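# Pour hazelnuts from a bowl into a glass jar

## Task

Move all the hazelnuts out of the small bowl and into the open glass jar (pouring is allowed). Afterwards the bowl must rest directly on the table, upside down being acceptable, and the jar must stand upright directly on the table. Neither the bowl nor the jar may be released or fall while there is nothing a few millimetres beneath it. The final state must hold without the robot supporting anything, so release everything and move the hand away at the end. Nothing may leave the table.

## Robot and tools

Robot: one arm with six joints ending in a five-finger right hand. The only camera is cam_wrist (504x504), on the wrist. The arm's base may be tilted relative to the table, and a mounting block under it counts as part of the arm for the clearance check.

Frames. The scene frame has its origin on the table top below the base, +z up, and +y to the left when looking along +x. Results report the hand point in this frame: end_effector_position in metres, end_effector_quat_wxyz, plus linear (m/s) and angular (rad/s) velocities. The printed position can be slightly off, more so at long reach. The hand point sits 0.05 m in front of the palm, where the index pad meets the thumb tip in a pinch. Its own axes: +z runs along the straightened fingers (fingertips 0.06 to 0.07 m beyond it), +y points out of the palm, +x runs across the palm away from the thumb. Across the palm the hand extends 0.08 m on the little-finger side; on the thumb side 0.02 m with the thumb turned in front of the palm, otherwise up to 0.09 m. A wrist bracket on the little-finger side sticks 0.03 m past the point along +y and 0.11 m across the palm; it can collide. Rotating the hand, especially about x or y, shifts the hand point a little.

The row. Every motion command is a single row of 14 numbers, each in [-1, 1], in this order: dx, dy, dz, rx, ry, rz, little, ring, middle, index, thumb_bend, thumb_turn, force_limit, speed. The first six are an offset, not a pose: a change of the hand point's position and rotation, expressed in the hand point's own axes, measured from its pose in the most recent result that showed it (before any such result, and for a second call in the same reply, from where the robot is when the action begins). 1.0 equals 0.6 m for dx to dz and 180 degrees for rx to rz; rx, ry, rz form one rotation vector. All zeros means return to that reference pose, not stay put. The hand numbers are absolute targets: for the four fingers and thumb_bend +1 is straight and -1 fully curled; thumb_turn +1 is beside the palm, -1 in front of it facing the fingers. A pinch is roughly index -0.22, thumb_bend -0.75, thumb_turn -0.57. force_limit maps -1..+1 to a closing stop load of about 0..10 N at the fingertip (0..15 N for the two thumb motors); it never limits opening. speed maps -1..+1 to near zero..full, full meaning 0.6 s for the whole travel. For a gentle grip close at speed -0.9 or below.

Tools.
- execute_actions {"actions": [...], "pictures": bool}: the list holds at most one item. Empty list: just report state. {"rows": [[14 numbers], ...], "steps": n}: up to 15 rows and up to 15 steps of 1/30 s (default 15); each row is one step, the last repeats; each row's offset is counted from the same reference pose, not from the prior row. {"steps": n} alone: wait up to 300 steps counted from the last result. A refused call sends nothing.
- move {"target": row, "speed": m/s, "stop_force": N}: straight path toward the target (offset as above), lasting 0.5 to 10 s; speed 0.002 to 0.5 (default 0.25), rotation capped at twice that in rad/s. Hand numbers go out at the start. It does not avoid obstacles and the arm may lag or overshoot speed. stop_force (13 to 80 N, not usable in the first 0.2 s) ends the path when the wrist sensor sees that much extra push against the motion for two steps; the arm then backs up two steps and holds. Only reliable when moving very slowly and not rotating; omit it when pulling away from something you press on. The result adds a move: line with the ending (done, contact, off_target, moving, held, fault), any limits (paced = clipped pose; held = steps blocked, after which the arm can jump fast) and distance to target.
- wait {"seconds": 0..10}: let the scene run.
- zoom_image {"camera": "cam_wrist", "region": [x0,y0,x1,y1]}: enlarged crop, max 504x504 px, origin top-left.
- show_instructions {}: reference images.
- finished_scene {"scene": n}: ends and grades the scene; irreversible.

Motion details. Each step the commanded pose is clipped to within 100 mm and 16 degrees of the measured one; position wins over orientation when both cannot be met. Commands are smoothed by about 0.17 s. After an action the arm continues only to the last clipped pose, so check the result and send the remainder. The simulation keeps running between calls; stopped fingers stay locked.

Gripping. With the thumb turned fully in front (turn it before arriving), the hand can wrap objects 0.035 to 0.08 m wide, which then lie across the palm on the wrist side. A motor moves only when its target changes by at least 0.01, then runs until target or force_limit and locks (holding at least 15 N). Resending the same numbers keeps the grip. To squeeze harder raise force_limit and send a more-closed target; to loosen send a more-open one. Result lines hand_measured, hand_stopped_by (moving, target, force, stalled, fault) and hand_load_n list six values in motor order; loads near 0 mean the grip is lost.

Result lines. Wrist force and Wrist torque are in the hand's axes, noisy (offset up to about 5.5 N, saturating near 100 N); pushing a surface gives force pointing back into the arm. pose unreachable and HELD mean the clearance check altered or blocked a command. Hand target shows where the controller is heading. MOTOR HOT appears from 70 °C; at 85 °C the brakes engage for minutes.

Avoid: torque at a joint above its limit (shoulder pan/lift 293, elbow 133, wrists 48 N m, held weight included) or any external force of 150 N causes a 10 s stop. The arm is stiff, so aiming even slightly past a firm contact can fault; approach slowly. Don't drop or knock the bowl or jar, don't let anything leave the table, and keep holds short to limit heat. Objects may occasionally be nudged by outside pushes.

Each tool is called after "Request:" as name(argument=value, ...), one argument or row to a line, values as JSON.

Reference images:

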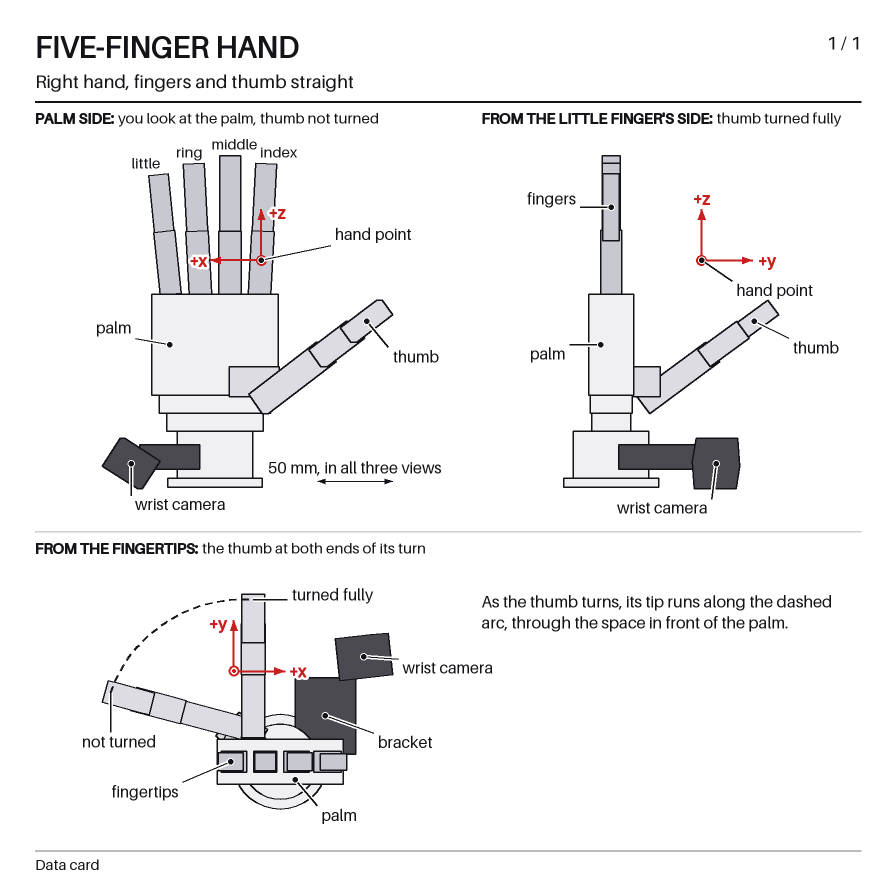

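## Session

Request:
execute_actions(
  actions=[],
)

Scene clock: 0.00 s of 6000.00 s.
end_effector_position=(+0.7294, +0.0168, +0.2289) hand_measured=(+1.000, +1.000, +1.000, +1.000, +1.000, +1.000) hand_load_n=(+0.0, +0.0, +0.0, +0.0, +0.0, +0.0) hand_stopped_by=(target, target, target, target, target, target) hand_force_limit=0.00 hand_speed=-0.80 end_effector_quat_wxyz=(-0.043, -0.621, +0.782, +0.027) end_effector_velocity=(-0.000, -0.000, -0.000) end_effector_angular_velocity=(-0.002, +0.001, +0.001)
Joint positions: [-0.215 -0.867  1.335  1.194  1.608 -3.157]
Joint velocities: [ 0.001  0.     0.    -0.     0.002 -0.   ]
Motor temperatures (°C, as the motors report them): [29 29 29 34 37 32]
Wrist force (N, on the end effector, along its own x y z axes, offset not removed): no reading
Wrist torque (N m, same axes, about the end effector's origin, offset not removed): no reading
Hand target: +0.729, +0.017, +0.229; -0.043, -0.621, +0.782, +0.027

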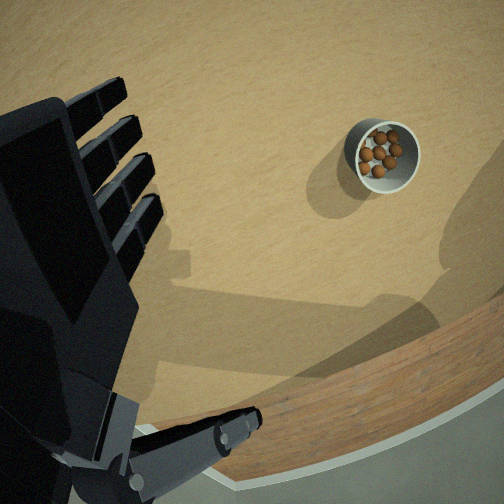

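Request:
move(
  target=[0,0,-0.35,0,0,0,1,1,1,1,1,1,0,0.5],
  speed=0.3,
)

Scene clock: 30.67 s of 6000.00 s.
end_effector_position=(+0.7503, +0.0187, +0.4375) hand_measured=(+1.000, +1.000, +1.000, +1.000, +1.000, +1.000) hand_load_n=(+0.0, +0.0, +0.0, +0.0, +0.0, +0.0) hand_stopped_by=(target, target, target, target, target, target) hand_force_limit=0.00 hand_speed=0.50 end_effector_quat_wxyz=(-0.043, -0.621, +0.782, +0.027) end_effector_velocity=(+0.001, -0.001, +0.003) end_effector_angular_velocity=(-0.000, +0.002, -0.002)
Joint positions: [-0.206 -0.941  1.076  1.526  1.607 -3.148]
Joint velocities: [-0.001  0.001 -0.006  0.007  0.001  0.001]
Motor temperatures (°C, as the motors report them): [29 29 29 34 37 32]
Wrist force (N, on the end effector, along its own x y z axes, offset not removed): [1.1 0.0 -4.4]
Wrist torque (N m, same axes, about the end effector's origin, offset not removed): [0.47 -0.18 0.19]
Hand target: +0.750, +0.019, +0.438; -0.043, -0.621, +0.782, +0.027
Off the commanded pose: 0.000 m, 0 deg.
After step 90, 26.30 s passed at rest.
move: done

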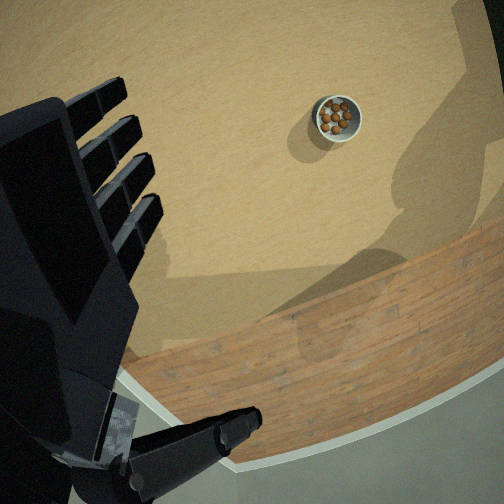

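Request:
move(
  target=[0,0,-0.15,0,0,0.5,1,1,1,1,1,1,0,0.5],
  speed=0.5,
)

Scene clock: 63.93 s of 6000.00 s.
end_effector_position=(+0.7592, +0.0196, +0.5268) hand_measured=(+1.000, +1.000, +1.000, +1.000, +1.000, +1.000) hand_load_n=(+0.0, +0.0, +0.0, +0.0, +0.0, +0.0) hand_stopped_by=(target, target, target, target, target, target) hand_force_limit=0.00 hand_speed=0.50 end_effector_quat_wxyz=(-0.049, +0.113, +0.992, -0.011) end_effector_velocity=(+0.000, -0.000, +0.001) end_effector_angular_velocity=(-0.004, -0.001, -0.016)
Joint positions: [-0.243 -1.117  1.176  1.601  1.61  -1.616]
Joint velocities: [ 0.001 -0.001 -0.     0.     0.002  0.017]
Motor temperatures (°C, as the motors report them): [29 29 29 34 37 32]
Wrist force (N, on the end effector, along its own x y z axes, offset not removed): [2.1 2.4 -3.2]
Wrist torque (N m, same axes, about the end effector's origin, offset not removed): [0.75 -0.49 0.44]
Hand target: +0.759, +0.020, +0.527; -0.049, +0.114, +0.992, -0.011
Off the commanded pose: 0.000 m, 0 deg.
After step 90, 28.00 s passed at rest.
move: done

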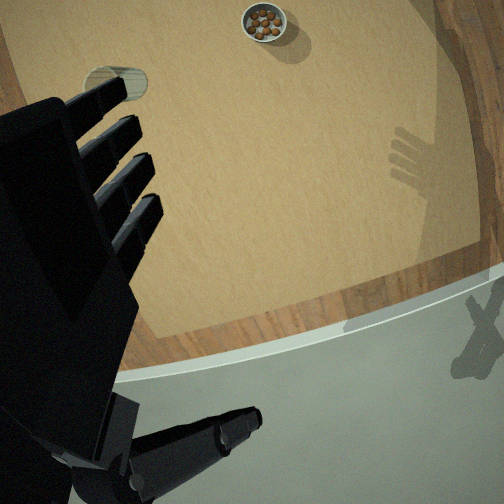

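Request:
zoom_image(
  camera="cam_wrist",
  region=[60,0,320,130],
)

Region (60, 0, 320, 130) of cam_wrist's 504x504 image, scaled by 1.938, with more detail than that image has.

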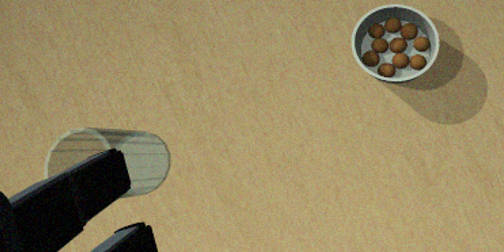

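Request:
move(
  target=[0.466,-0.028,0.308,0,0,0.5,1,1,1,1,1,1,0,0.5],
  speed=0.5,
)

Scene clock: 186.23 s of 6000.00 s.
end_effector_position=(+0.4661, +0.0646, +0.3700) hand_measured=(+1.000, +1.000, +1.000, +1.000, +1.000, +1.000) hand_load_n=(+0.0, +0.0, +0.0, +0.0, +0.0, +0.0) hand_stopped_by=(target, target, target, target, target, target) hand_force_limit=0.00 hand_speed=0.50 end_effector_quat_wxyz=(-0.027, +0.781, +0.622, -0.042) end_effector_velocity=(-0.002, -0.000, -0.001) end_effector_angular_velocity=(-0.006, +0.002, -0.012)
Joint positions: [-0.112 -1.529  1.989  1.204  1.598  0.084]
Joint velocities: [ 0.003 -0.     0.004 -0.002  0.004  0.016]
Motor temperatures (°C, as the motors report them): [29 29 29 34 37 32]
Wrist force (N, on the end effector, along its own x y z axes, offset not removed): [1.8 0.0 -2.3]
Wrist torque (N m, same axes, about the end effector's origin, offset not removed): [0.34 -0.36 0.25]
Hand target: +0.466, +0.065, +0.370; -0.027, +0.782, +0.622, -0.042
Off the commanded pose: 0.000 m, 0 deg.
After step 90, 117.00 s passed at rest.
move: done

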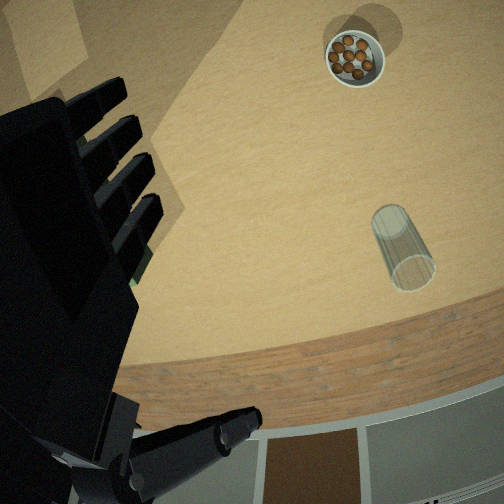

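Request:
zoom_image(
  camera="cam_wrist",
  region=[300,10,460,130],
)

Request:
zoom_image(
  camera="cam_wrist",
  region=[340,190,480,310],
)

Region (300, 10, 460, 130) of cam_wrist's 504x504 image, scaled by 3.150, with more detail than that image has; it fills the top 378 rows of this view, and the rest is white.

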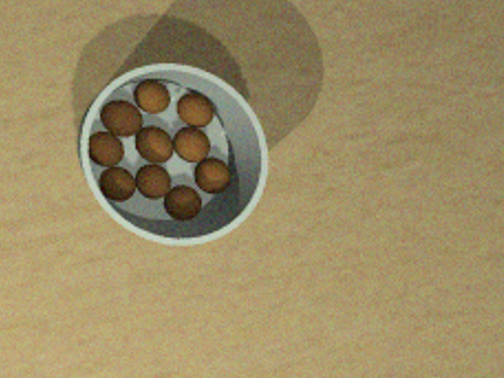

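Region (340, 190, 480, 310) of cam_wrist's 504x504 image, scaled by 3.600, with more detail than that image has; it fills the top 432 rows of this view, and the rest is white.

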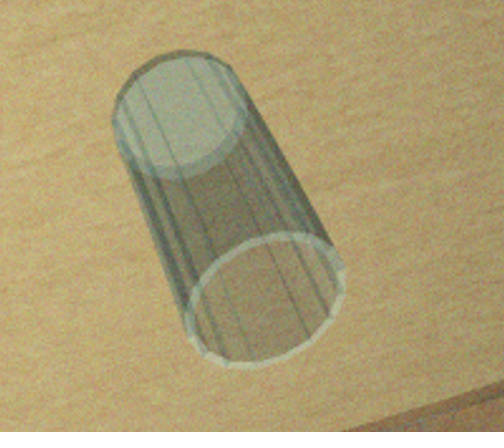

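Request:
move(
  target=[0.183,-0.062,0.067,0,0,0.678,1,1,1,1,1,-1,0,0.5],
  speed=0.5,
)

Scene clock: 309.03 s of 6000.00 s.
end_effector_position=(+0.4505, +0.1793, +0.3302) hand_measured=(+1.000, +1.000, +1.000, +1.000, +1.000, -1.000) hand_load_n=(+0.0, +0.0, +0.0, +0.0, +0.0, +0.0) hand_stopped_by=(target, target, target, target, target, target) hand_force_limit=0.00 hand_speed=0.50 end_effector_quat_wxyz=(+0.024, +0.923, -0.381, -0.044) end_effector_velocity=(-0.000, +0.001, -0.000) end_effector_angular_velocity=(-0.003, +0.000, -0.014)
Joint positions: [ 0.087 -1.287  1.802  1.152  1.579  2.41 ]
Joint velocities: [ 0.001  0.001 -0.     0.     0.002  0.015]
Motor temperatures (°C, as the motors report them): [29 29 29 34 37 32]
Wrist force (N, on the end effector, along its own x y z axes, offset not removed): [-0.1 1.4 -4.2]
Wrist torque (N m, same axes, about the end effector's origin, offset not removed): [0.71 -0.08 0.26]
Hand target: +0.450, +0.179, +0.330; +0.024, +0.923, -0.382, -0.044
Off the commanded pose: 0.000 m, 0 deg.
After step 90, 117.00 s passed at rest.
move: done

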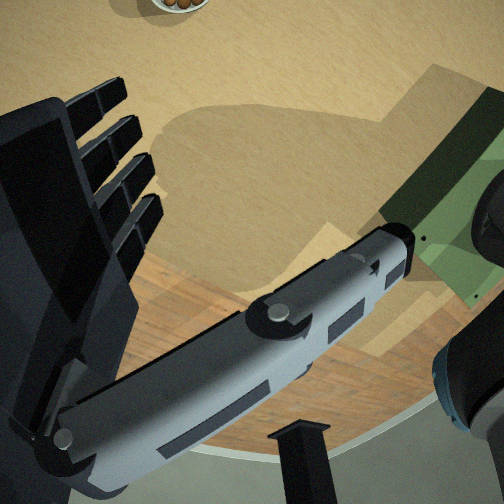

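Request:
move(
  target=[0.036,-0.051,0.178,0.0198,0.4918,0.0192,1,1,1,1,1,-1,0,0.5],
  speed=0.4,
)

Scene clock: 331.80 s of 6000.00 s.
end_effector_position=(+0.4762, +0.1846, +0.2206) hand_measured=(+1.000, +1.000, +1.000, +1.000, +1.000, -1.000) hand_load_n=(+0.0, +0.0, +0.0, +0.0, +0.0, +0.0) hand_stopped_by=(target, target, target, target, target, target) hand_force_limit=0.00 hand_speed=0.50 end_effector_quat_wxyz=(+0.259, +0.682, -0.284, +0.622) end_effector_velocity=(+0.000, -0.001, -0.001) end_effector_angular_velocity=(-0.015, -0.011, +0.012)
Joint positions: [ 0.591 -1.223  2.163 -0.564  2.904  1.938]
Joint velocities: [ 0.    -0.013  0.027 -0.104 -0.004 -0.092]
Motor temperatures (°C, as the motors report them): [29 29 29 34 37 32]
Wrist force (N, on the end effector, along its own x y z axes, offset not removed): [-2.1 0.8 -3.2]
Wrist torque (N m, same axes, about the end effector's origin, offset not removed): [0.44 0.35 0.06]
Hand target: +0.476, +0.185, +0.221; +0.259, +0.681, -0.283, +0.623
Off the commanded pose: 0.001 m, 0 deg.
After step 90, 16.83 s passed at rest.
move: done

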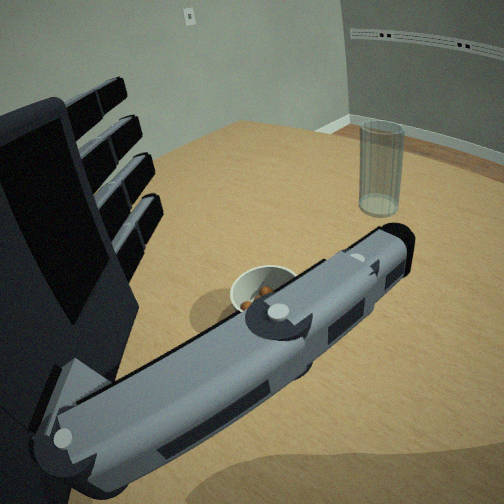

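Request:
move(
  target=[-0.1155,0.0845,0.0292,0.1106,0,-0.0102,1,1,1,1,1,1,0,0.5],
  speed=0.3,
)

Scene clock: 359.20 s of 6000.00 s.
end_effector_position=(+0.4482, +0.1411, +0.1502) hand_measured=(+1.000, +1.000, +1.000, +1.000, +1.000, +1.000) hand_load_n=(+0.0, +0.0, +0.0, +0.0, +0.0, +0.0) hand_stopped_by=(target, target, target, target, target, target) hand_force_limit=0.00 hand_speed=0.50 end_effector_quat_wxyz=(+0.147, +0.721, -0.162, +0.658) end_effector_velocity=(+0.000, -0.001, -0.002) end_effector_angular_velocity=(-0.002, -0.007, +0.012)
Joint positions: [ 0.484 -1.292  2.515 -1.085  2.461  1.679]
Joint velocities: [-0.006  0.005  0.012 -0.031 -0.017 -0.012]
Motor temperatures (°C, as the motors report them): [29 29 29 34 37 32]
Wrist force (N, on the end effector, along its own x y z axes, offset not removed): [6.0 -0.4 -2.8]
Wrist torque (N m, same axes, about the end effector's origin, offset not removed): [0.31 -1.05 0.46]
Hand target: +0.448, +0.141, +0.150; +0.147, +0.721, -0.162, +0.658
Off the commanded pose: 0.000 m, 0 deg.
After step 90, 23.17 s passed at rest.
move: done

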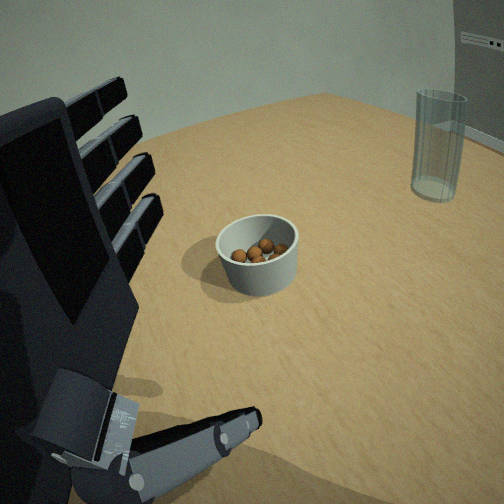

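Request:
zoom_image(
  camera="cam_wrist",
  region=[180,180,340,320],
)

Region (180, 180, 340, 320) of cam_wrist's 504x504 image, scaled by 3.150, with more detail than that image has; it fills the top 441 rows of this view, and the rest is white.

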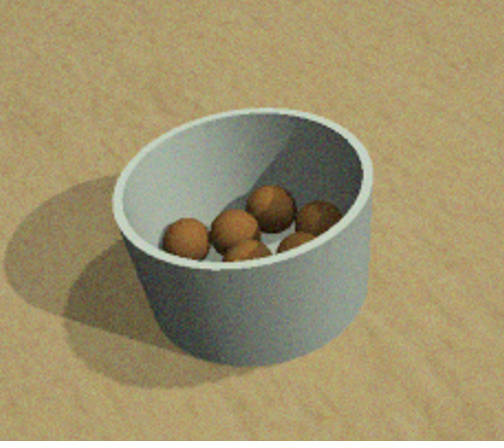

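Request:
move(
  target=[-0.195,-0.0122,0.0767,0,0,0,1,1,1,1,1,-1,0,1],
  speed=0.1,
)

Scene clock: 447.63 s of 6000.00 s.
end_effector_position=(+0.4830, +0.1330, +0.0300) hand_measured=(+1.000, +1.000, +1.000, +1.000, +1.000, -1.000) hand_load_n=(+0.0, +0.0, +0.0, +0.0, +0.0, +0.0) hand_stopped_by=(target, target, target, target, target, target) hand_force_limit=0.00 hand_speed=1.00 end_effector_quat_wxyz=(+0.147, +0.721, -0.162, +0.658) end_effector_velocity=(+0.001, -0.000, -0.002) end_effector_angular_velocity=(-0.001, +0.000, -0.001)
Joint positions: [ 0.422 -0.962  2.481 -1.39   2.399  1.666]
Joint velocities: [-0.001  0.006 -0.002 -0.005 -0.001 -0.001]
Motor temperatures (°C, as the motors report them): [29 29 29 34 37 32]
Wrist force (N, on the end effector, along its own x y z axes, offset not removed): [-0.6 1.8 -4.4]
Wrist torque (N m, same axes, about the end effector's origin, offset not removed): [0.61 0.14 0.24]
Hand target: +0.483, +0.133, +0.030; +0.147, +0.721, -0.162, +0.658
Off the commanded pose: 0.001 m, 0 deg.
After step 90, 83.67 s passed at rest.
move: done

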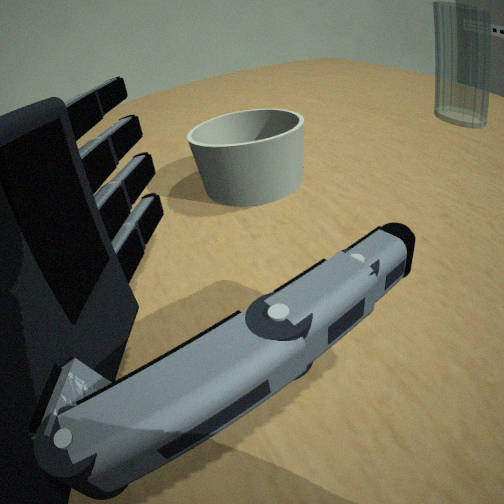

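Request:
move(
  target=[0.0047,0,0.142,0,0,0,1,1,1,1,1,-1,0,1],
  speed=0.08,
)

Scene clock: 472.10 s of 6000.00 s.
end_effector_position=(+0.5597, +0.0970, +0.0249) hand_measured=(+1.000, +1.000, +1.000, +1.000, +1.000, -1.000) hand_load_n=(+0.0, +0.0, +0.0, +0.0, +0.0, +0.0) hand_stopped_by=(target, target, target, target, target, target) hand_force_limit=0.00 hand_speed=1.00 end_effector_quat_wxyz=(+0.147, +0.721, -0.162, +0.657) end_effector_velocity=(+0.002, -0.001, -0.000) end_effector_angular_velocity=(+0.000, -0.000, +0.000)
Joint positions: [ 0.27  -0.944  2.42  -1.363  2.248  1.641]
Joint velocities: [-0.003  0.001 -0.002  0.001 -0.003  0.   ]
Motor temperatures (°C, as the motors report them): [29 29 29 34 37 32]
Wrist force (N, on the end effector, along its own x y z axes, offset not removed): [0.1 -2.5 -5.6]
Wrist torque (N m, same axes, about the end effector's origin, offset not removed): [0.21 -0.02 0.08]
Hand target: +0.560, +0.097, +0.025; +0.147, +0.721, -0.162, +0.657
Off the commanded pose: 0.000 m, 0 deg.
After step 90, 19.93 s passed at rest.
move: done

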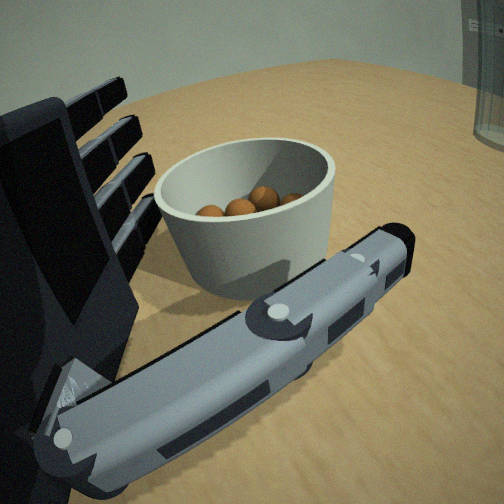

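Request:
move(
  target=[0,0.0083,0.0368,0,0,0,1,1,1,1,1,-1,0,1],
  speed=0.04,
)

Scene clock: 495.87 s of 6000.00 s.
end_effector_position=(+0.5772, +0.0834, +0.0229) hand_measured=(+1.000, +1.000, +1.000, +1.000, +1.000, -1.000) hand_load_n=(+0.0, +0.0, +0.0, +0.0, +0.0, +0.0) hand_stopped_by=(target, target, target, target, target, target) hand_force_limit=0.00 hand_speed=1.00 end_effector_quat_wxyz=(+0.147, +0.721, -0.162, +0.657) end_effector_velocity=(+0.003, -0.001, +0.000) end_effector_angular_velocity=(+0.001, -0.002, +0.001)
Joint positions: [ 0.228 -0.938  2.408 -1.361  2.206  1.636]
Joint velocities: [-0.004  0.001 -0.003 -0.001 -0.005 -0.001]
Motor temperatures (°C, as the motors report them): [29 29 29 34 37 32]
Wrist force (N, on the end effector, along its own x y z axes, offset not removed): [1.8 1.5 -3.9]
Wrist torque (N m, same axes, about the end effector's origin, offset not removed): [0.71 -0.36 0.35]
Hand target: +0.577, +0.083, +0.023; +0.147, +0.721, -0.162, +0.657
Off the commanded pose: 0.000 m, 0 deg.
After step 90, 19.83 s passed at rest.
move: done

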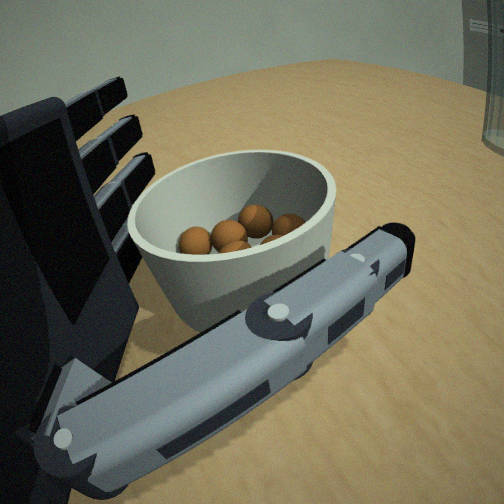

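Request:
move(
  target=[0.001,0,0.0117,0,0,0,1,1,-1,-1,1,-1,-0.2,-0.6],
  speed=0.03,
)

Scene clock: 517.23 s of 6000.00 s.
end_effector_position=(+0.5836, +0.0804, +0.0229) hand_measured=(+1.000, +1.000, +0.250, +0.248, +1.002, -1.000) hand_load_n=(+0.0, +0.0, +7.5, +6.0, +2.5, +1.0) hand_stopped_by=(target, target, force, force, target, target) hand_force_limit=-0.20 hand_speed=-0.60 end_effector_quat_wxyz=(+0.147, +0.721, -0.162, +0.657) end_effector_velocity=(+0.000, +0.000, -0.000) end_effector_angular_velocity=(-0.000, +0.000, +0.003)
Joint positions: [ 0.217 -0.937  2.401 -1.356  2.196  1.634]
Joint velocities: [ 0.    -0.     0.001 -0.001 -0.002 -0.001]
Motor temperatures (°C, as the motors report them): [29 29 29 34 37 32]
Wrist force (N, on the end effector, along its own x y z axes, offset not removed): [-2.0 1.8 -4.1]
Wrist torque (N m, same axes, about the end effector's origin, offset not removed): [0.71 0.01 0.24]
Hand target: +0.584, +0.080, +0.023; +0.147, +0.721, -0.162, +0.657
Off the commanded pose: 0.000 m, 0 deg.
After step 90, 16.97 s passed at rest.
move: done

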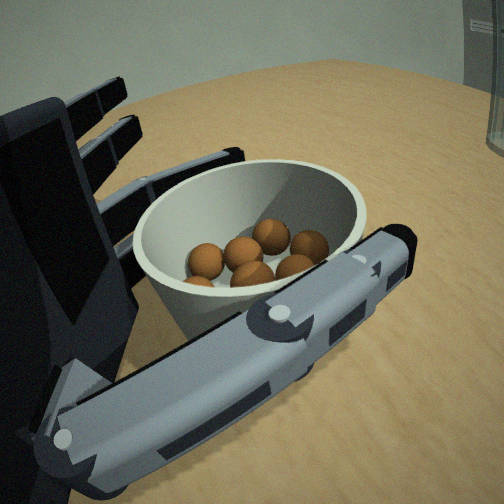

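Request:
execute_actions(
  actions=[
    {"rows": [[0,0,0,0,0,0,1,1,-1,-1,-0.6,-1,0.2,-0.7]], "steps": 15},
  ],
  pictures=false,
)

Request:
wait(
  seconds=1.5,
)

Scene clock: 530.77 s of 6000.00 s.
end_effector_position=(+0.5836, +0.0804, +0.0229) hand_measured=(+1.000, +1.000, +0.250, +0.248, +0.974, -1.000) hand_load_n=(+0.0, +0.0, +8.0, +6.5, +8.5, +1.0) hand_stopped_by=(target, target, force, force, force, target) hand_force_limit=0.20 hand_speed=-0.70 end_effector_quat_wxyz=(+0.147, +0.721, -0.162, +0.657) end_effector_velocity=(-0.001, -0.000, -0.000) end_effector_angular_velocity=(-0.000, +0.001, -0.000)
Joint positions: [ 0.217 -0.937  2.401 -1.356  2.196  1.634]
Joint velocities: [-0.    -0.     0.001 -0.     0.    -0.   ]
Motor temperatures (°C, as the motors report them): [29 29 29 34 37 32]
Wrist force (N, on the end effector, along its own x y z axes, offset not removed): [-0.2 2.1 -3.9]
Wrist torque (N m, same axes, about the end effector's origin, offset not removed): [0.72 -0.32 0.37]
Hand target: +0.584, +0.080, +0.023; +0.147, +0.721, -0.162, +0.657
Off the commanded pose: 0.000 m, 0 deg.
Steps of this call (steps 1 to 90: nothing new was sent; then 10.03 s passed at rest; steps 91 to 105: all 15 steps of this action). Readings (end_effector_position | what the end effector reports):
91: (+0.5836, +0.0804, +0.0229) | hand_measured=(+1.000, +1.000, +0.250, +0.248, +1.002, -1.000) hand_load_n=(+0.0, +0.0, +7.5, +6.0, +2.5, +1.0) hand_stopped_by=(target, target, force, force, moving, target) hand_force_limit=0.20 hand_speed=-0.70
92: (+0.5836, +0.0804, +0.0229) | hand_measured=(+1.000, +1.000, +0.250, +0.248, +1.002, -1.000) hand_load_n=(+0.0, +0.0, +7.5, +6.0, +2.5, +1.0) hand_stopped_by=(target, target, force, force, moving, target) hand_force_limit=0.20 hand_speed=-0.70
94: (+0.5836, +0.0804, +0.0229) | hand_measured=(+1.000, +1.000, +0.250, +0.248, +0.994, -1.000) hand_load_n=(+0.0, +0.0, +7.5, +6.0, +4.0, +1.0) hand_stopped_by=(target, target, force, force, moving, target) hand_force_limit=0.20 hand_speed=-0.70
98: (+0.5836, +0.0804, +0.0229) | hand_measured=(+1.000, +1.000, +0.250, +0.248, +0.974, -1.000) hand_load_n=(+0.0, +0.0, +8.0, +6.5, +8.5, +1.0) hand_stopped_by=(target, target, force, force, force, target) hand_force_limit=0.20 hand_speed=-0.70
105: the state above

Scene clock: 532.27 s of 6000.00 s.
end_effector_position=(+0.5836, +0.0804, +0.0229) hand_measured=(+1.000, +1.000, +0.250, +0.248, +0.974, -1.000) hand_load_n=(+0.0, +0.0, +8.0, +6.5, +8.5, +1.0) hand_stopped_by=(target, target, force, force, force, target) hand_force_limit=0.20 hand_speed=-0.70 end_effector_quat_wxyz=(+0.147, +0.721, -0.162, +0.657) end_effector_velocity=(-0.001, -0.000, -0.000) end_effector_angular_velocity=(-0.001, +0.002, +0.000)
Joint positions: [ 0.217 -0.937  2.401 -1.356  2.196  1.634]
Joint velocities: [-0.    -0.     0.001  0.001 -0.001 -0.001]
Motor temperatures (°C, as the motors report them): [29 29 29 34 37 32]
Wrist force (N, on the end effector, along its own x y z axes, offset not removed): [0.4 3.2 -3.4]
Wrist torque (N m, same axes, about the end effector's origin, offset not removed): [0.93 -0.38 0.37]
Hand target: +0.584, +0.080, +0.023; +0.147, +0.721, -0.162, +0.657
Off the commanded pose: 0.000 m, 0 deg.
Steps of this call (steps 1 to 45: nothing new was sent). Readings (end_effector_position | what the end effector reports):
1: (+0.5836, +0.0804, +0.0229) | hand_measured=(+1.000, +1.000, +0.250, +0.248, +0.974, -1.000) hand_load_n=(+0.0, +0.0, +8.0, +6.5, +8.5, +1.0) hand_stopped_by=(target, target, force, force, force, target) hand_force_limit=0.20 hand_speed=-0.70
2: (+0.5836, +0.0804, +0.0229) | hand_measured=(+1.000, +1.000, +0.250, +0.248, +0.974, -1.000) hand_load_n=(+0.0, +0.0, +8.0, +6.5, +8.5, +1.0) hand_stopped_by=(target, target, force, force, force, target) hand_force_limit=0.20 hand_speed=-0.70
4: (+0.5836, +0.0804, +0.0229) | hand_measured=(+1.000, +1.000, +0.250, +0.248, +0.974, -1.000) hand_load_n=(+0.0, +0.0, +8.0, +6.5, +8.5, +1.0) hand_stopped_by=(target, target, force, force, force, target) hand_force_limit=0.20 hand_speed=-0.70
8: (+0.5836, +0.0804, +0.0229) | hand_measured=(+1.000, +1.000, +0.250, +0.248, +0.974, -1.000) hand_load_n=(+0.0, +0.0, +8.0, +6.5, +8.5, +1.0) hand_stopped_by=(target, target, force, force, force, target) hand_force_limit=0.20 hand_speed=-0.70
45: the state above

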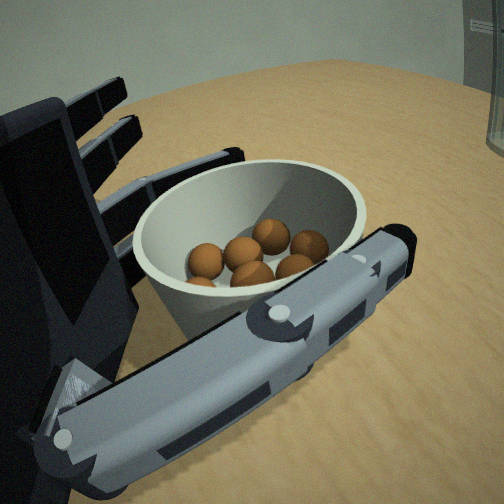

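Request:
move(
  target=[0.0664,0,-0.0061,0,0,0,1,1,-1,-1,-0.6,-1,0.2,-0.7],
  speed=0.05,
)

Scene clock: 552.83 s of 6000.00 s.
end_effector_position=(+0.5836, +0.0803, +0.0625) hand_measured=(+1.000, +1.000, +0.250, +0.248, +0.974, -1.000) hand_load_n=(+0.0, +0.0, +8.0, +6.5, +8.5, +1.0) hand_stopped_by=(target, target, force, force, force, target) hand_force_limit=0.20 hand_speed=-0.70 end_effector_quat_wxyz=(+0.147, +0.721, -0.162, +0.657) end_effector_velocity=(-0.000, +0.000, +0.002) end_effector_angular_velocity=(+0.001, +0.000, +0.000)
Joint positions: [ 0.218 -1.033  2.411 -1.27   2.196  1.634]
Joint velocities: [ 0.    -0.007  0.001  0.007 -0.     0.002]
Motor temperatures (°C, as the motors report them): [29 29 29 34 37 32]
Wrist force (N, on the end effector, along its own x y z axes, offset not removed): [-0.7 -2.4 -4.5]
Wrist torque (N m, same axes, about the end effector's origin, offset not removed): [0.14 -0.19 0.09]
Hand target: +0.584, +0.080, +0.063; +0.147, +0.721, -0.162, +0.657
Off the commanded pose: 0.000 m, 0 deg.
After step 90, 16.37 s passed at rest.
move: done

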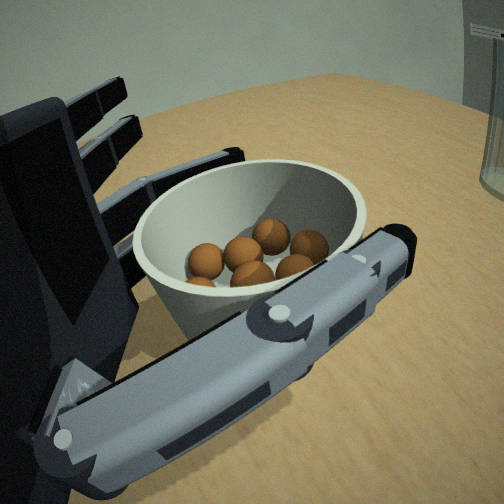

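Request:
move(
  target=[0.2495,0.15,-0.0228,0,0,0,1,1,-1,-1,-0.6,-1,0.2,-0.7],
  speed=0.15,
)

Scene clock: 650.43 s of 6000.00 s.
end_effector_position=(+0.5453, -0.0010, +0.2121) hand_measured=(+1.000, +1.000, +0.250, +0.248, +0.974, -1.000) hand_load_n=(+0.0, +0.0, +8.0, +6.5, +8.5, +1.0) hand_stopped_by=(target, target, force, force, force, target) hand_force_limit=0.20 hand_speed=-0.70 end_effector_quat_wxyz=(+0.147, +0.721, -0.162, +0.657) end_effector_velocity=(-0.001, -0.000, +0.002) end_effector_angular_velocity=(+0.002, +0.000, +0.002)
Joint positions: [ 0.008 -1.481  2.53  -0.953  1.987  1.609]
Joint velocities: [-0.003 -0.008  0.001  0.008 -0.005  0.001]
Motor temperatures (°C, as the motors report them): [29 29 29 34 37 32]
Wrist force (N, on the end effector, along its own x y z axes, offset not removed): [-1.3 -2.2 -3.9]
Wrist torque (N m, same axes, about the end effector's origin, offset not removed): [0.17 -0.13 0.06]
Hand target: +0.545, -0.001, +0.212; +0.147, +0.721, -0.162, +0.657
Off the commanded pose: 0.001 m, 0 deg.
After step 90, 92.87 s passed at rest.
move: done

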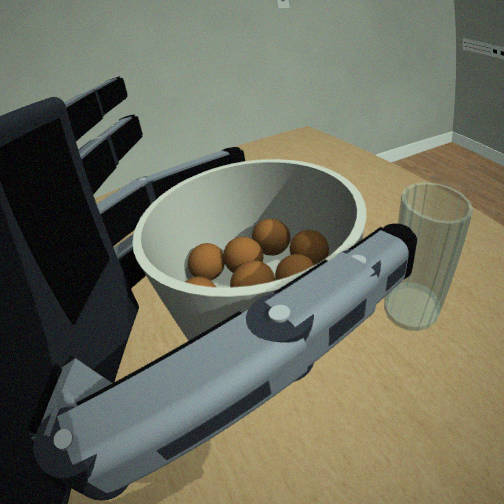

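Request:
zoom_image(
  camera="cam_wrist",
  region=[360,160,500,340],
)

Region (360, 160, 500, 340) of cam_wrist's 504x504 image, scaled by 2.800, with more detail than that image has.

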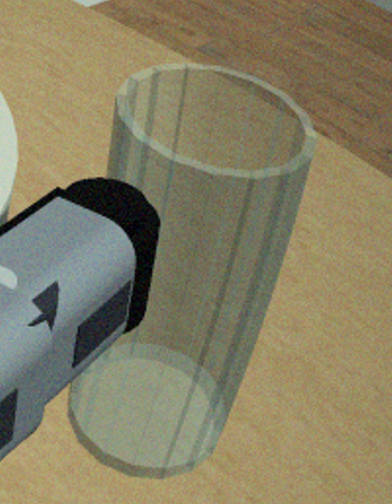

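Request:
move(
  target=[0.0225,0.1765,0.225,0.0204,0,0.221,1,1,-1,-1,-0.6,-1,0.2,-0.7],
  speed=0.12,
)

Scene clock: 689.57 s of 6000.00 s.
end_effector_position=(+0.6230, -0.1540, +0.2129) hand_measured=(+1.000, +1.000, +0.250, +0.248, +0.974, -1.000) hand_load_n=(+0.0, +0.0, +8.0, +6.0, +8.5, +0.5) hand_stopped_by=(target, target, force, force, force, target) hand_force_limit=0.20 hand_speed=-0.70 end_effector_quat_wxyz=(-0.108, +0.627, -0.377, +0.673) end_effector_velocity=(+0.001, -0.000, -0.000) end_effector_angular_velocity=(+0.008, -0.003, +0.003)
Joint positions: [-0.512 -1.52   2.484 -0.897  1.411  2.258]
Joint velocities: [-0.004  0.001 -0.001  0.    -0.007  0.008]
Motor temperatures (°C, as the motors report them): [29 29 29 34 37 32]
Wrist force (N, on the end effector, along its own x y z axes, offset not removed): [-2.5 3.7 -3.8]
Wrist torque (N m, same axes, about the end effector's origin, offset not removed): [0.82 0.12 0.18]
Hand target: +0.623, -0.154, +0.213; -0.108, +0.627, -0.377, +0.673
Off the commanded pose: 0.001 m, 0 deg.
After step 90, 32.77 s passed at rest.
move: done

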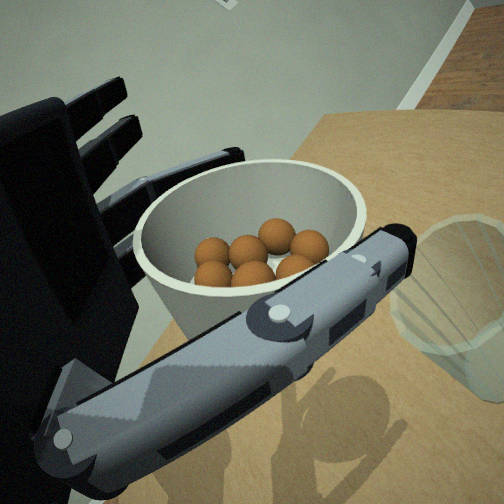

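Request:
zoom_image(
  camera="cam_wrist",
  region=[344,190,504,420],
)

Region (344, 190, 504, 420) of cam_wrist's 504x504 image, scaled by 2.191, with more detail than that image has; it fills the left 351 columns of this view, and the rest is white.

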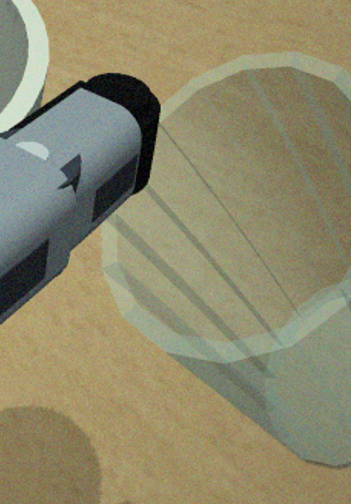

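Request:
move(
  target=[-0.0025,0.0098,0.0003,0.0153,0,0.166,1,1,-1,-1,-0.6,-1,0.2,-0.7],
  speed=0.1,
)

Scene clock: 749.07 s of 6000.00 s.
end_effector_position=(+0.6216, -0.1571, +0.2080) hand_measured=(+1.000, +1.000, +0.250, +0.248, +0.974, -1.000) hand_load_n=(+0.0, +0.0, +8.0, +6.0, +8.5, +0.5) hand_stopped_by=(target, target, force, force, force, target) hand_force_limit=0.20 hand_speed=-0.70 end_effector_quat_wxyz=(-0.292, +0.506, -0.509, +0.632) end_effector_velocity=(+0.000, -0.002, +0.001) end_effector_angular_velocity=(+0.010, -0.008, -0.002)
Joint positions: [-0.642 -1.527  2.523 -0.967  1.253  2.782]
Joint velocities: [-0.005  0.001  0.001 -0.005 -0.003  0.013]
Motor temperatures (°C, as the motors report them): [29 29 29 34 37 32]
Wrist force (N, on the end effector, along its own x y z axes, offset not removed): [-2.1 0.7 -4.3]
Wrist torque (N m, same axes, about the end effector's origin, offset not removed): [0.24 0.06 0.02]
Hand target: +0.622, -0.157, +0.208; -0.292, +0.506, -0.510, +0.631
Off the commanded pose: 0.000 m, 0 deg.
After step 90, 53.50 s passed at rest.
move: done

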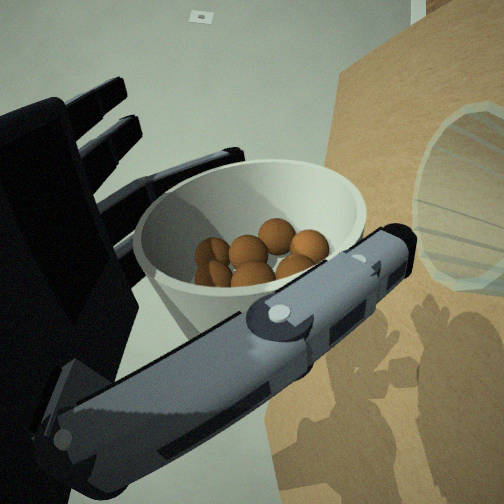

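Request:
move(
  target=[0.0187,0.0068,-0.0017,0.0102,0,0.1106,1,1,-1,-1,-0.6,-1,0.2,-0.7],
  speed=0.05,
)

Scene clock: 775.47 s of 6000.00 s.
end_effector_position=(+0.6166, -0.1679, +0.2081) hand_measured=(+1.000, +1.000, +0.250, +0.248, +0.974, -1.000) hand_load_n=(+0.0, +0.0, +8.0, +6.0, +8.5, +0.0) hand_stopped_by=(target, target, force, force, force, target) hand_force_limit=0.20 hand_speed=-0.70 end_effector_quat_wxyz=(+0.404, -0.406, +0.579, -0.580) end_effector_velocity=(-0.000, -0.001, +0.000) end_effector_angular_velocity=(+0.010, -0.005, -0.000)
Joint positions: [-0.746 -1.509  2.552 -1.048  1.144  3.139]
Joint velocities: [-0.004  0.001  0.001 -0.004 -0.004  0.012]
Motor temperatures (°C, as the motors report them): [29 29 29 34 37 32]
Wrist force (N, on the end effector, along its own x y z axes, offset not removed): [-1.6 1.8 -2.5]
Wrist torque (N m, same axes, about the end effector's origin, offset not removed): [0.26 0.10 0.11]
Hand target: +0.617, -0.168, +0.208; +0.405, -0.406, +0.579, -0.580
Off the commanded pose: 0.000 m, 0 deg.
After step 90, 19.63 s passed at rest.
move: done

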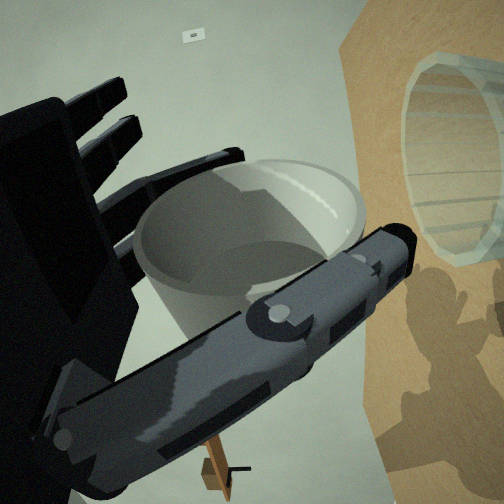

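Request:
move(
  target=[0.0217,0,0,0.0092,0,0.0996,1,1,-1,-1,-0.6,-1,0.2,-0.7],
  speed=0.1,
)

Scene clock: 784.63 s of 6000.00 s.
end_effector_position=(+0.6123, -0.1800, +0.2082) hand_measured=(+1.000, +1.000, +0.250, +0.248, +0.974, -1.000) hand_load_n=(+0.0, +0.0, +8.0, +6.0, +8.5, -0.5) hand_stopped_by=(target, target, force, force, force, target) hand_force_limit=0.20 hand_speed=-0.70 end_effector_quat_wxyz=(+0.495, -0.306, +0.627, -0.518) end_effector_velocity=(-0.000, -0.001, +0.000) end_effector_angular_velocity=(+0.011, -0.008, -0.000)
Joint positions: [-0.827 -1.465  2.574 -1.145  1.067  3.466]
Joint velocities: [-0.004  0.003  0.001 -0.007 -0.003  0.015]
Motor temperatures (°C, as the motors report them): [29 29 29 34 37 32]
Wrist force (N, on the end effector, along its own x y z axes, offset not removed): [0.1 1.4 -4.2]
Wrist torque (N m, same axes, about the end effector's origin, offset not removed): [0.38 0.00 0.09]
Hand target: +0.612, -0.180, +0.208; +0.495, -0.305, +0.627, -0.518
Off the commanded pose: 0.000 m, 0 deg.
move: done

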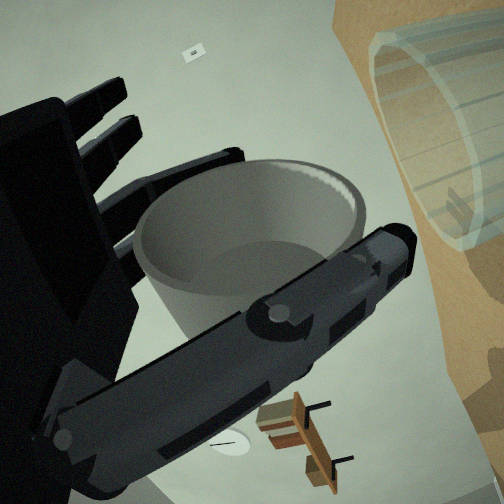

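Request:
move(
  target=[-0.2427,0.033,-0.207,-0.0552,0,-0.5974,1,1,-1,-1,-0.6,-1,0.2,-0.7],
  speed=0.35,
)

Scene clock: 808.63 s of 6000.00 s.
end_effector_position=(+0.5447, -0.0017, +0.2299) hand_measured=(+1.000, +1.000, +0.250, +0.248, +0.974, -1.000) hand_load_n=(+0.0, +0.0, +8.0, +6.5, +8.5, +1.0) hand_stopped_by=(target, target, force, force, force, target) hand_force_limit=0.20 hand_speed=-0.70 end_effector_quat_wxyz=(+0.149, +0.721, -0.161, +0.657) end_effector_velocity=(-0.000, +0.001, +0.000) end_effector_angular_velocity=(-0.015, +0.004, -0.003)
Joint positions: [ 0.006 -1.525  2.52  -0.898  1.986  1.605]
Joint velocities: [ 0.008  0.006 -0.002 -0.007  0.013 -0.015]
Motor temperatures (°C, as the motors report them): [29 29 29 34 37 32]
Wrist force (N, on the end effector, along its own x y z axes, offset not removed): [1.1 -0.1 -4.8]
Wrist torque (N m, same axes, about the end effector's origin, offset not removed): [0.51 -0.57 0.16]
Hand target: +0.545, -0.002, +0.230; +0.150, +0.722, -0.160, +0.657
Off the commanded pose: 0.001 m, 0 deg.
After step 90, 17.70 s passed at rest.
move: done

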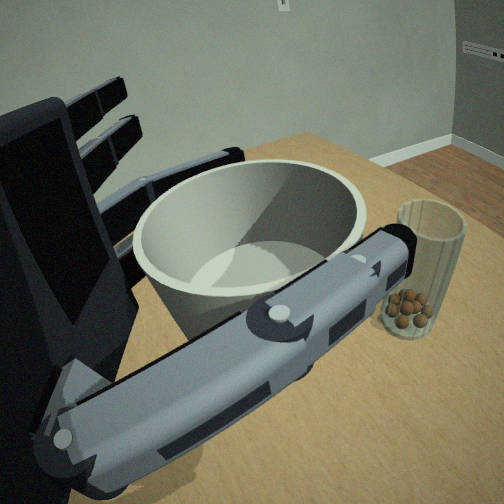

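Request:
zoom_image(
  camera="cam_wrist",
  region=[360,260,470,360],
)

Region (360, 260, 470, 360) of cam_wrist's 504x504 image, scaled by 4.582, with more detail than that image has; it fills the top 458 rows of this view, and the rest is white.

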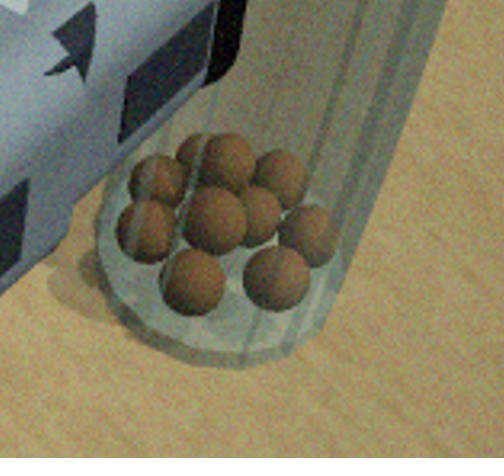

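Request:
move(
  target=[-0.3378,0,0.0312,0,0,0,1,1,-1,-1,-0.6,-1,0.2,-0.7],
  speed=0.25,
)

Request:
move(
  target=[-0.0065,0,0.0006,0,0,0,1,1,-1,-1,-0.6,-1,0.2,-0.7],
  speed=0.01,
)

Scene clock: 831.43 s of 6000.00 s.
end_effector_position=(+0.5443, -0.0022, +0.0272) hand_measured=(+1.000, +1.000, +0.250, +0.248, +0.974, -1.000) hand_load_n=(+0.0, +0.0, +8.0, +6.5, +8.5, +1.0) hand_stopped_by=(target, target, force, force, force, target) hand_force_limit=0.20 hand_speed=-0.70 end_effector_quat_wxyz=(+0.149, +0.722, -0.161, +0.657) end_effector_velocity=(+0.001, +0.000, -0.002) end_effector_angular_velocity=(-0.002, -0.002, +0.002)
Joint positions: [ 0.003 -0.959  2.552 -1.497  1.983  1.605]
Joint velocities: [-0.     0.008 -0.001 -0.01  -0.002 -0.002]
Motor temperatures (°C, as the motors report them): [29 29 29 34 37 32]
Wrist force (N, on the end effector, along its own x y z axes, offset not removed): [1.0 -0.9 -6.0]
Wrist torque (N m, same axes, about the end effector's origin, offset not removed): [0.46 -0.47 0.25]
Hand target: +0.544, -0.002, +0.027; +0.149, +0.721, -0.161, +0.657
Off the commanded pose: 0.001 m, 0 deg.
After step 90, 18.30 s passed at rest.
move: done

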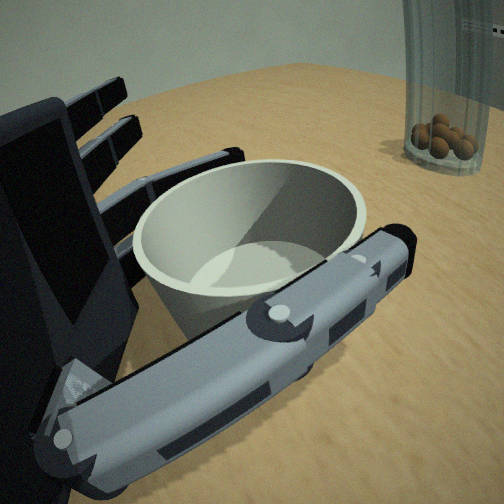

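Scene clock: 832.13 s of 6000.00 s.
end_effector_position=(+0.5443, -0.0022, +0.0235) hand_measured=(+1.000, +1.000, +0.250, +0.248, +0.974, -1.000) hand_load_n=(+0.0, +0.0, +8.0, +6.5, +8.5, +1.0) hand_stopped_by=(target, target, force, force, force, target) hand_force_limit=0.20 hand_speed=-0.70 end_effector_quat_wxyz=(+0.149, +0.722, -0.161, +0.657) end_effector_velocity=(+0.000, -0.000, -0.002) end_effector_angular_velocity=(-0.000, -0.000, +0.000)
Joint positions: [ 0.003 -0.948  2.551 -1.506  1.983  1.605]
Joint velocities: [-0.001  0.005 -0.    -0.005 -0.001 -0.   ]
Motor temperatures (°C, as the motors report them): [29 29 29 34 37 32]
Wrist force (N, on the end effector, along its own x y z axes, offset not removed): [-2.6 -2.2 -4.4]
Wrist torque (N m, same axes, about the end effector's origin, offset not removed): [0.08 0.03 0.04]
Hand target: +0.544, -0.002, +0.023; +0.149, +0.722, -0.161, +0.657
Off the commanded pose: 0.000 m, 0 deg.
move: done

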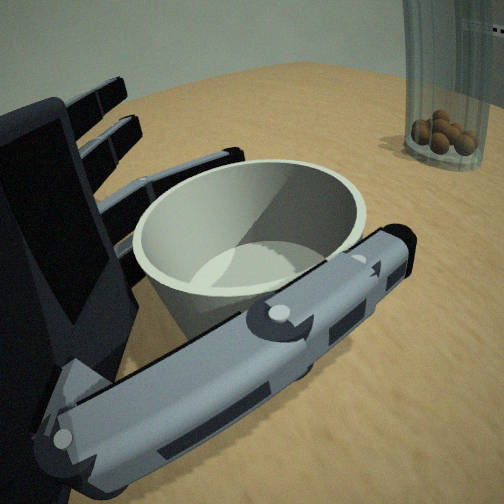

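Request:
execute_actions(
  actions=[
    {"rows": [[-0.001,0,0,0,0,0,1,1,1,1,1,-1,0.2,0.0]], "steps": 15},
  ],
)

Scene clock: 838.83 s of 6000.00 s.
end_effector_position=(+0.5442, -0.0022, +0.0229) hand_measured=(+1.000, +1.000, +0.910, +0.910, +1.000, -1.000) hand_load_n=(+0.0, +0.0, +0.0, +0.0, +0.0, +0.0) hand_stopped_by=(target, target, moving, moving, target, target) hand_force_limit=0.20 hand_speed=0.00 end_effector_quat_wxyz=(+0.149, +0.722, -0.161, +0.657) end_effector_velocity=(+0.000, -0.000, -0.000) end_effector_angular_velocity=(-0.000, +0.001, +0.000)
Joint positions: [ 0.003 -0.946  2.551 -1.508  1.983  1.605]
Joint velocities: [-0.     0.    -0.     0.001 -0.    -0.   ]
Motor temperatures (°C, as the motors report them): [29 29 29 34 37 32]
Wrist force (N, on the end effector, along its own x y z axes, offset not removed): [0.1 1.0 -5.9]
Wrist torque (N m, same axes, about the end effector's origin, offset not removed): [0.73 0.14 0.24]
Hand target: +0.544, -0.002, +0.023; +0.149, +0.722, -0.161, +0.657
Off the commanded pose: 0.000 m, 0 deg.
Steps of this call (steps 1 to 90: nothing new was sent; then 3.20 s passed at rest; steps 91 to 105: all 15 steps of this action). Readings (end_effector_position | what the end effector reports):
91: (+0.5443, -0.0022, +0.0233) | hand_measured=(+1.000, +1.000, +0.250, +0.248, +0.974, -1.000) hand_load_n=(+0.0, +0.0, +8.0, +6.5, +8.5, +1.0) hand_stopped_by=(target, target, moving, moving, moving, target) hand_force_limit=0.20 hand_speed=0.00
92: (+0.5443, -0.0022, +0.0232) | hand_measured=(+1.000, +1.000, +0.250, +0.248, +0.974, -1.000) hand_load_n=(+0.0, +0.0, +8.0, +6.5, +8.5, +1.0) hand_stopped_by=(target, target, moving, moving, moving, target) hand_force_limit=0.20 hand_speed=0.00
94: (+0.5443, -0.0022, +0.0231) | hand_measured=(+1.000, +1.000, +0.298, +0.298, +0.998, -1.000) hand_load_n=(+0.0, +0.0, +0.0, +0.0, +0.0, +0.0) hand_stopped_by=(target, target, moving, moving, moving, target) hand_force_limit=0.20 hand_speed=0.00
98: (+0.5442, -0.0022, +0.0229) | hand_measured=(+1.000, +1.000, +0.520, +0.520, +1.000, -1.000) hand_load_n=(+0.0, +0.0, +0.0, +0.0, +0.0, +0.0) hand_stopped_by=(target, target, moving, moving, target, target) hand_force_limit=0.20 hand_speed=0.00
105: the state above

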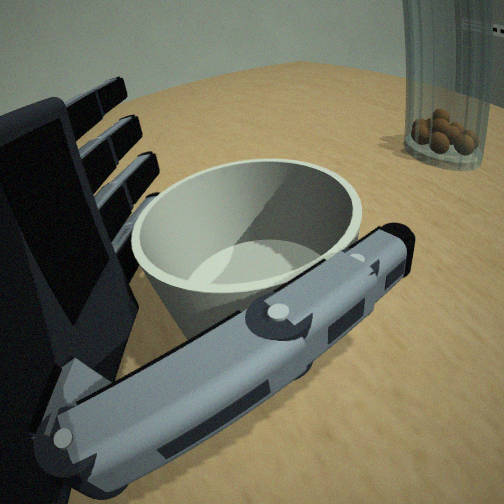

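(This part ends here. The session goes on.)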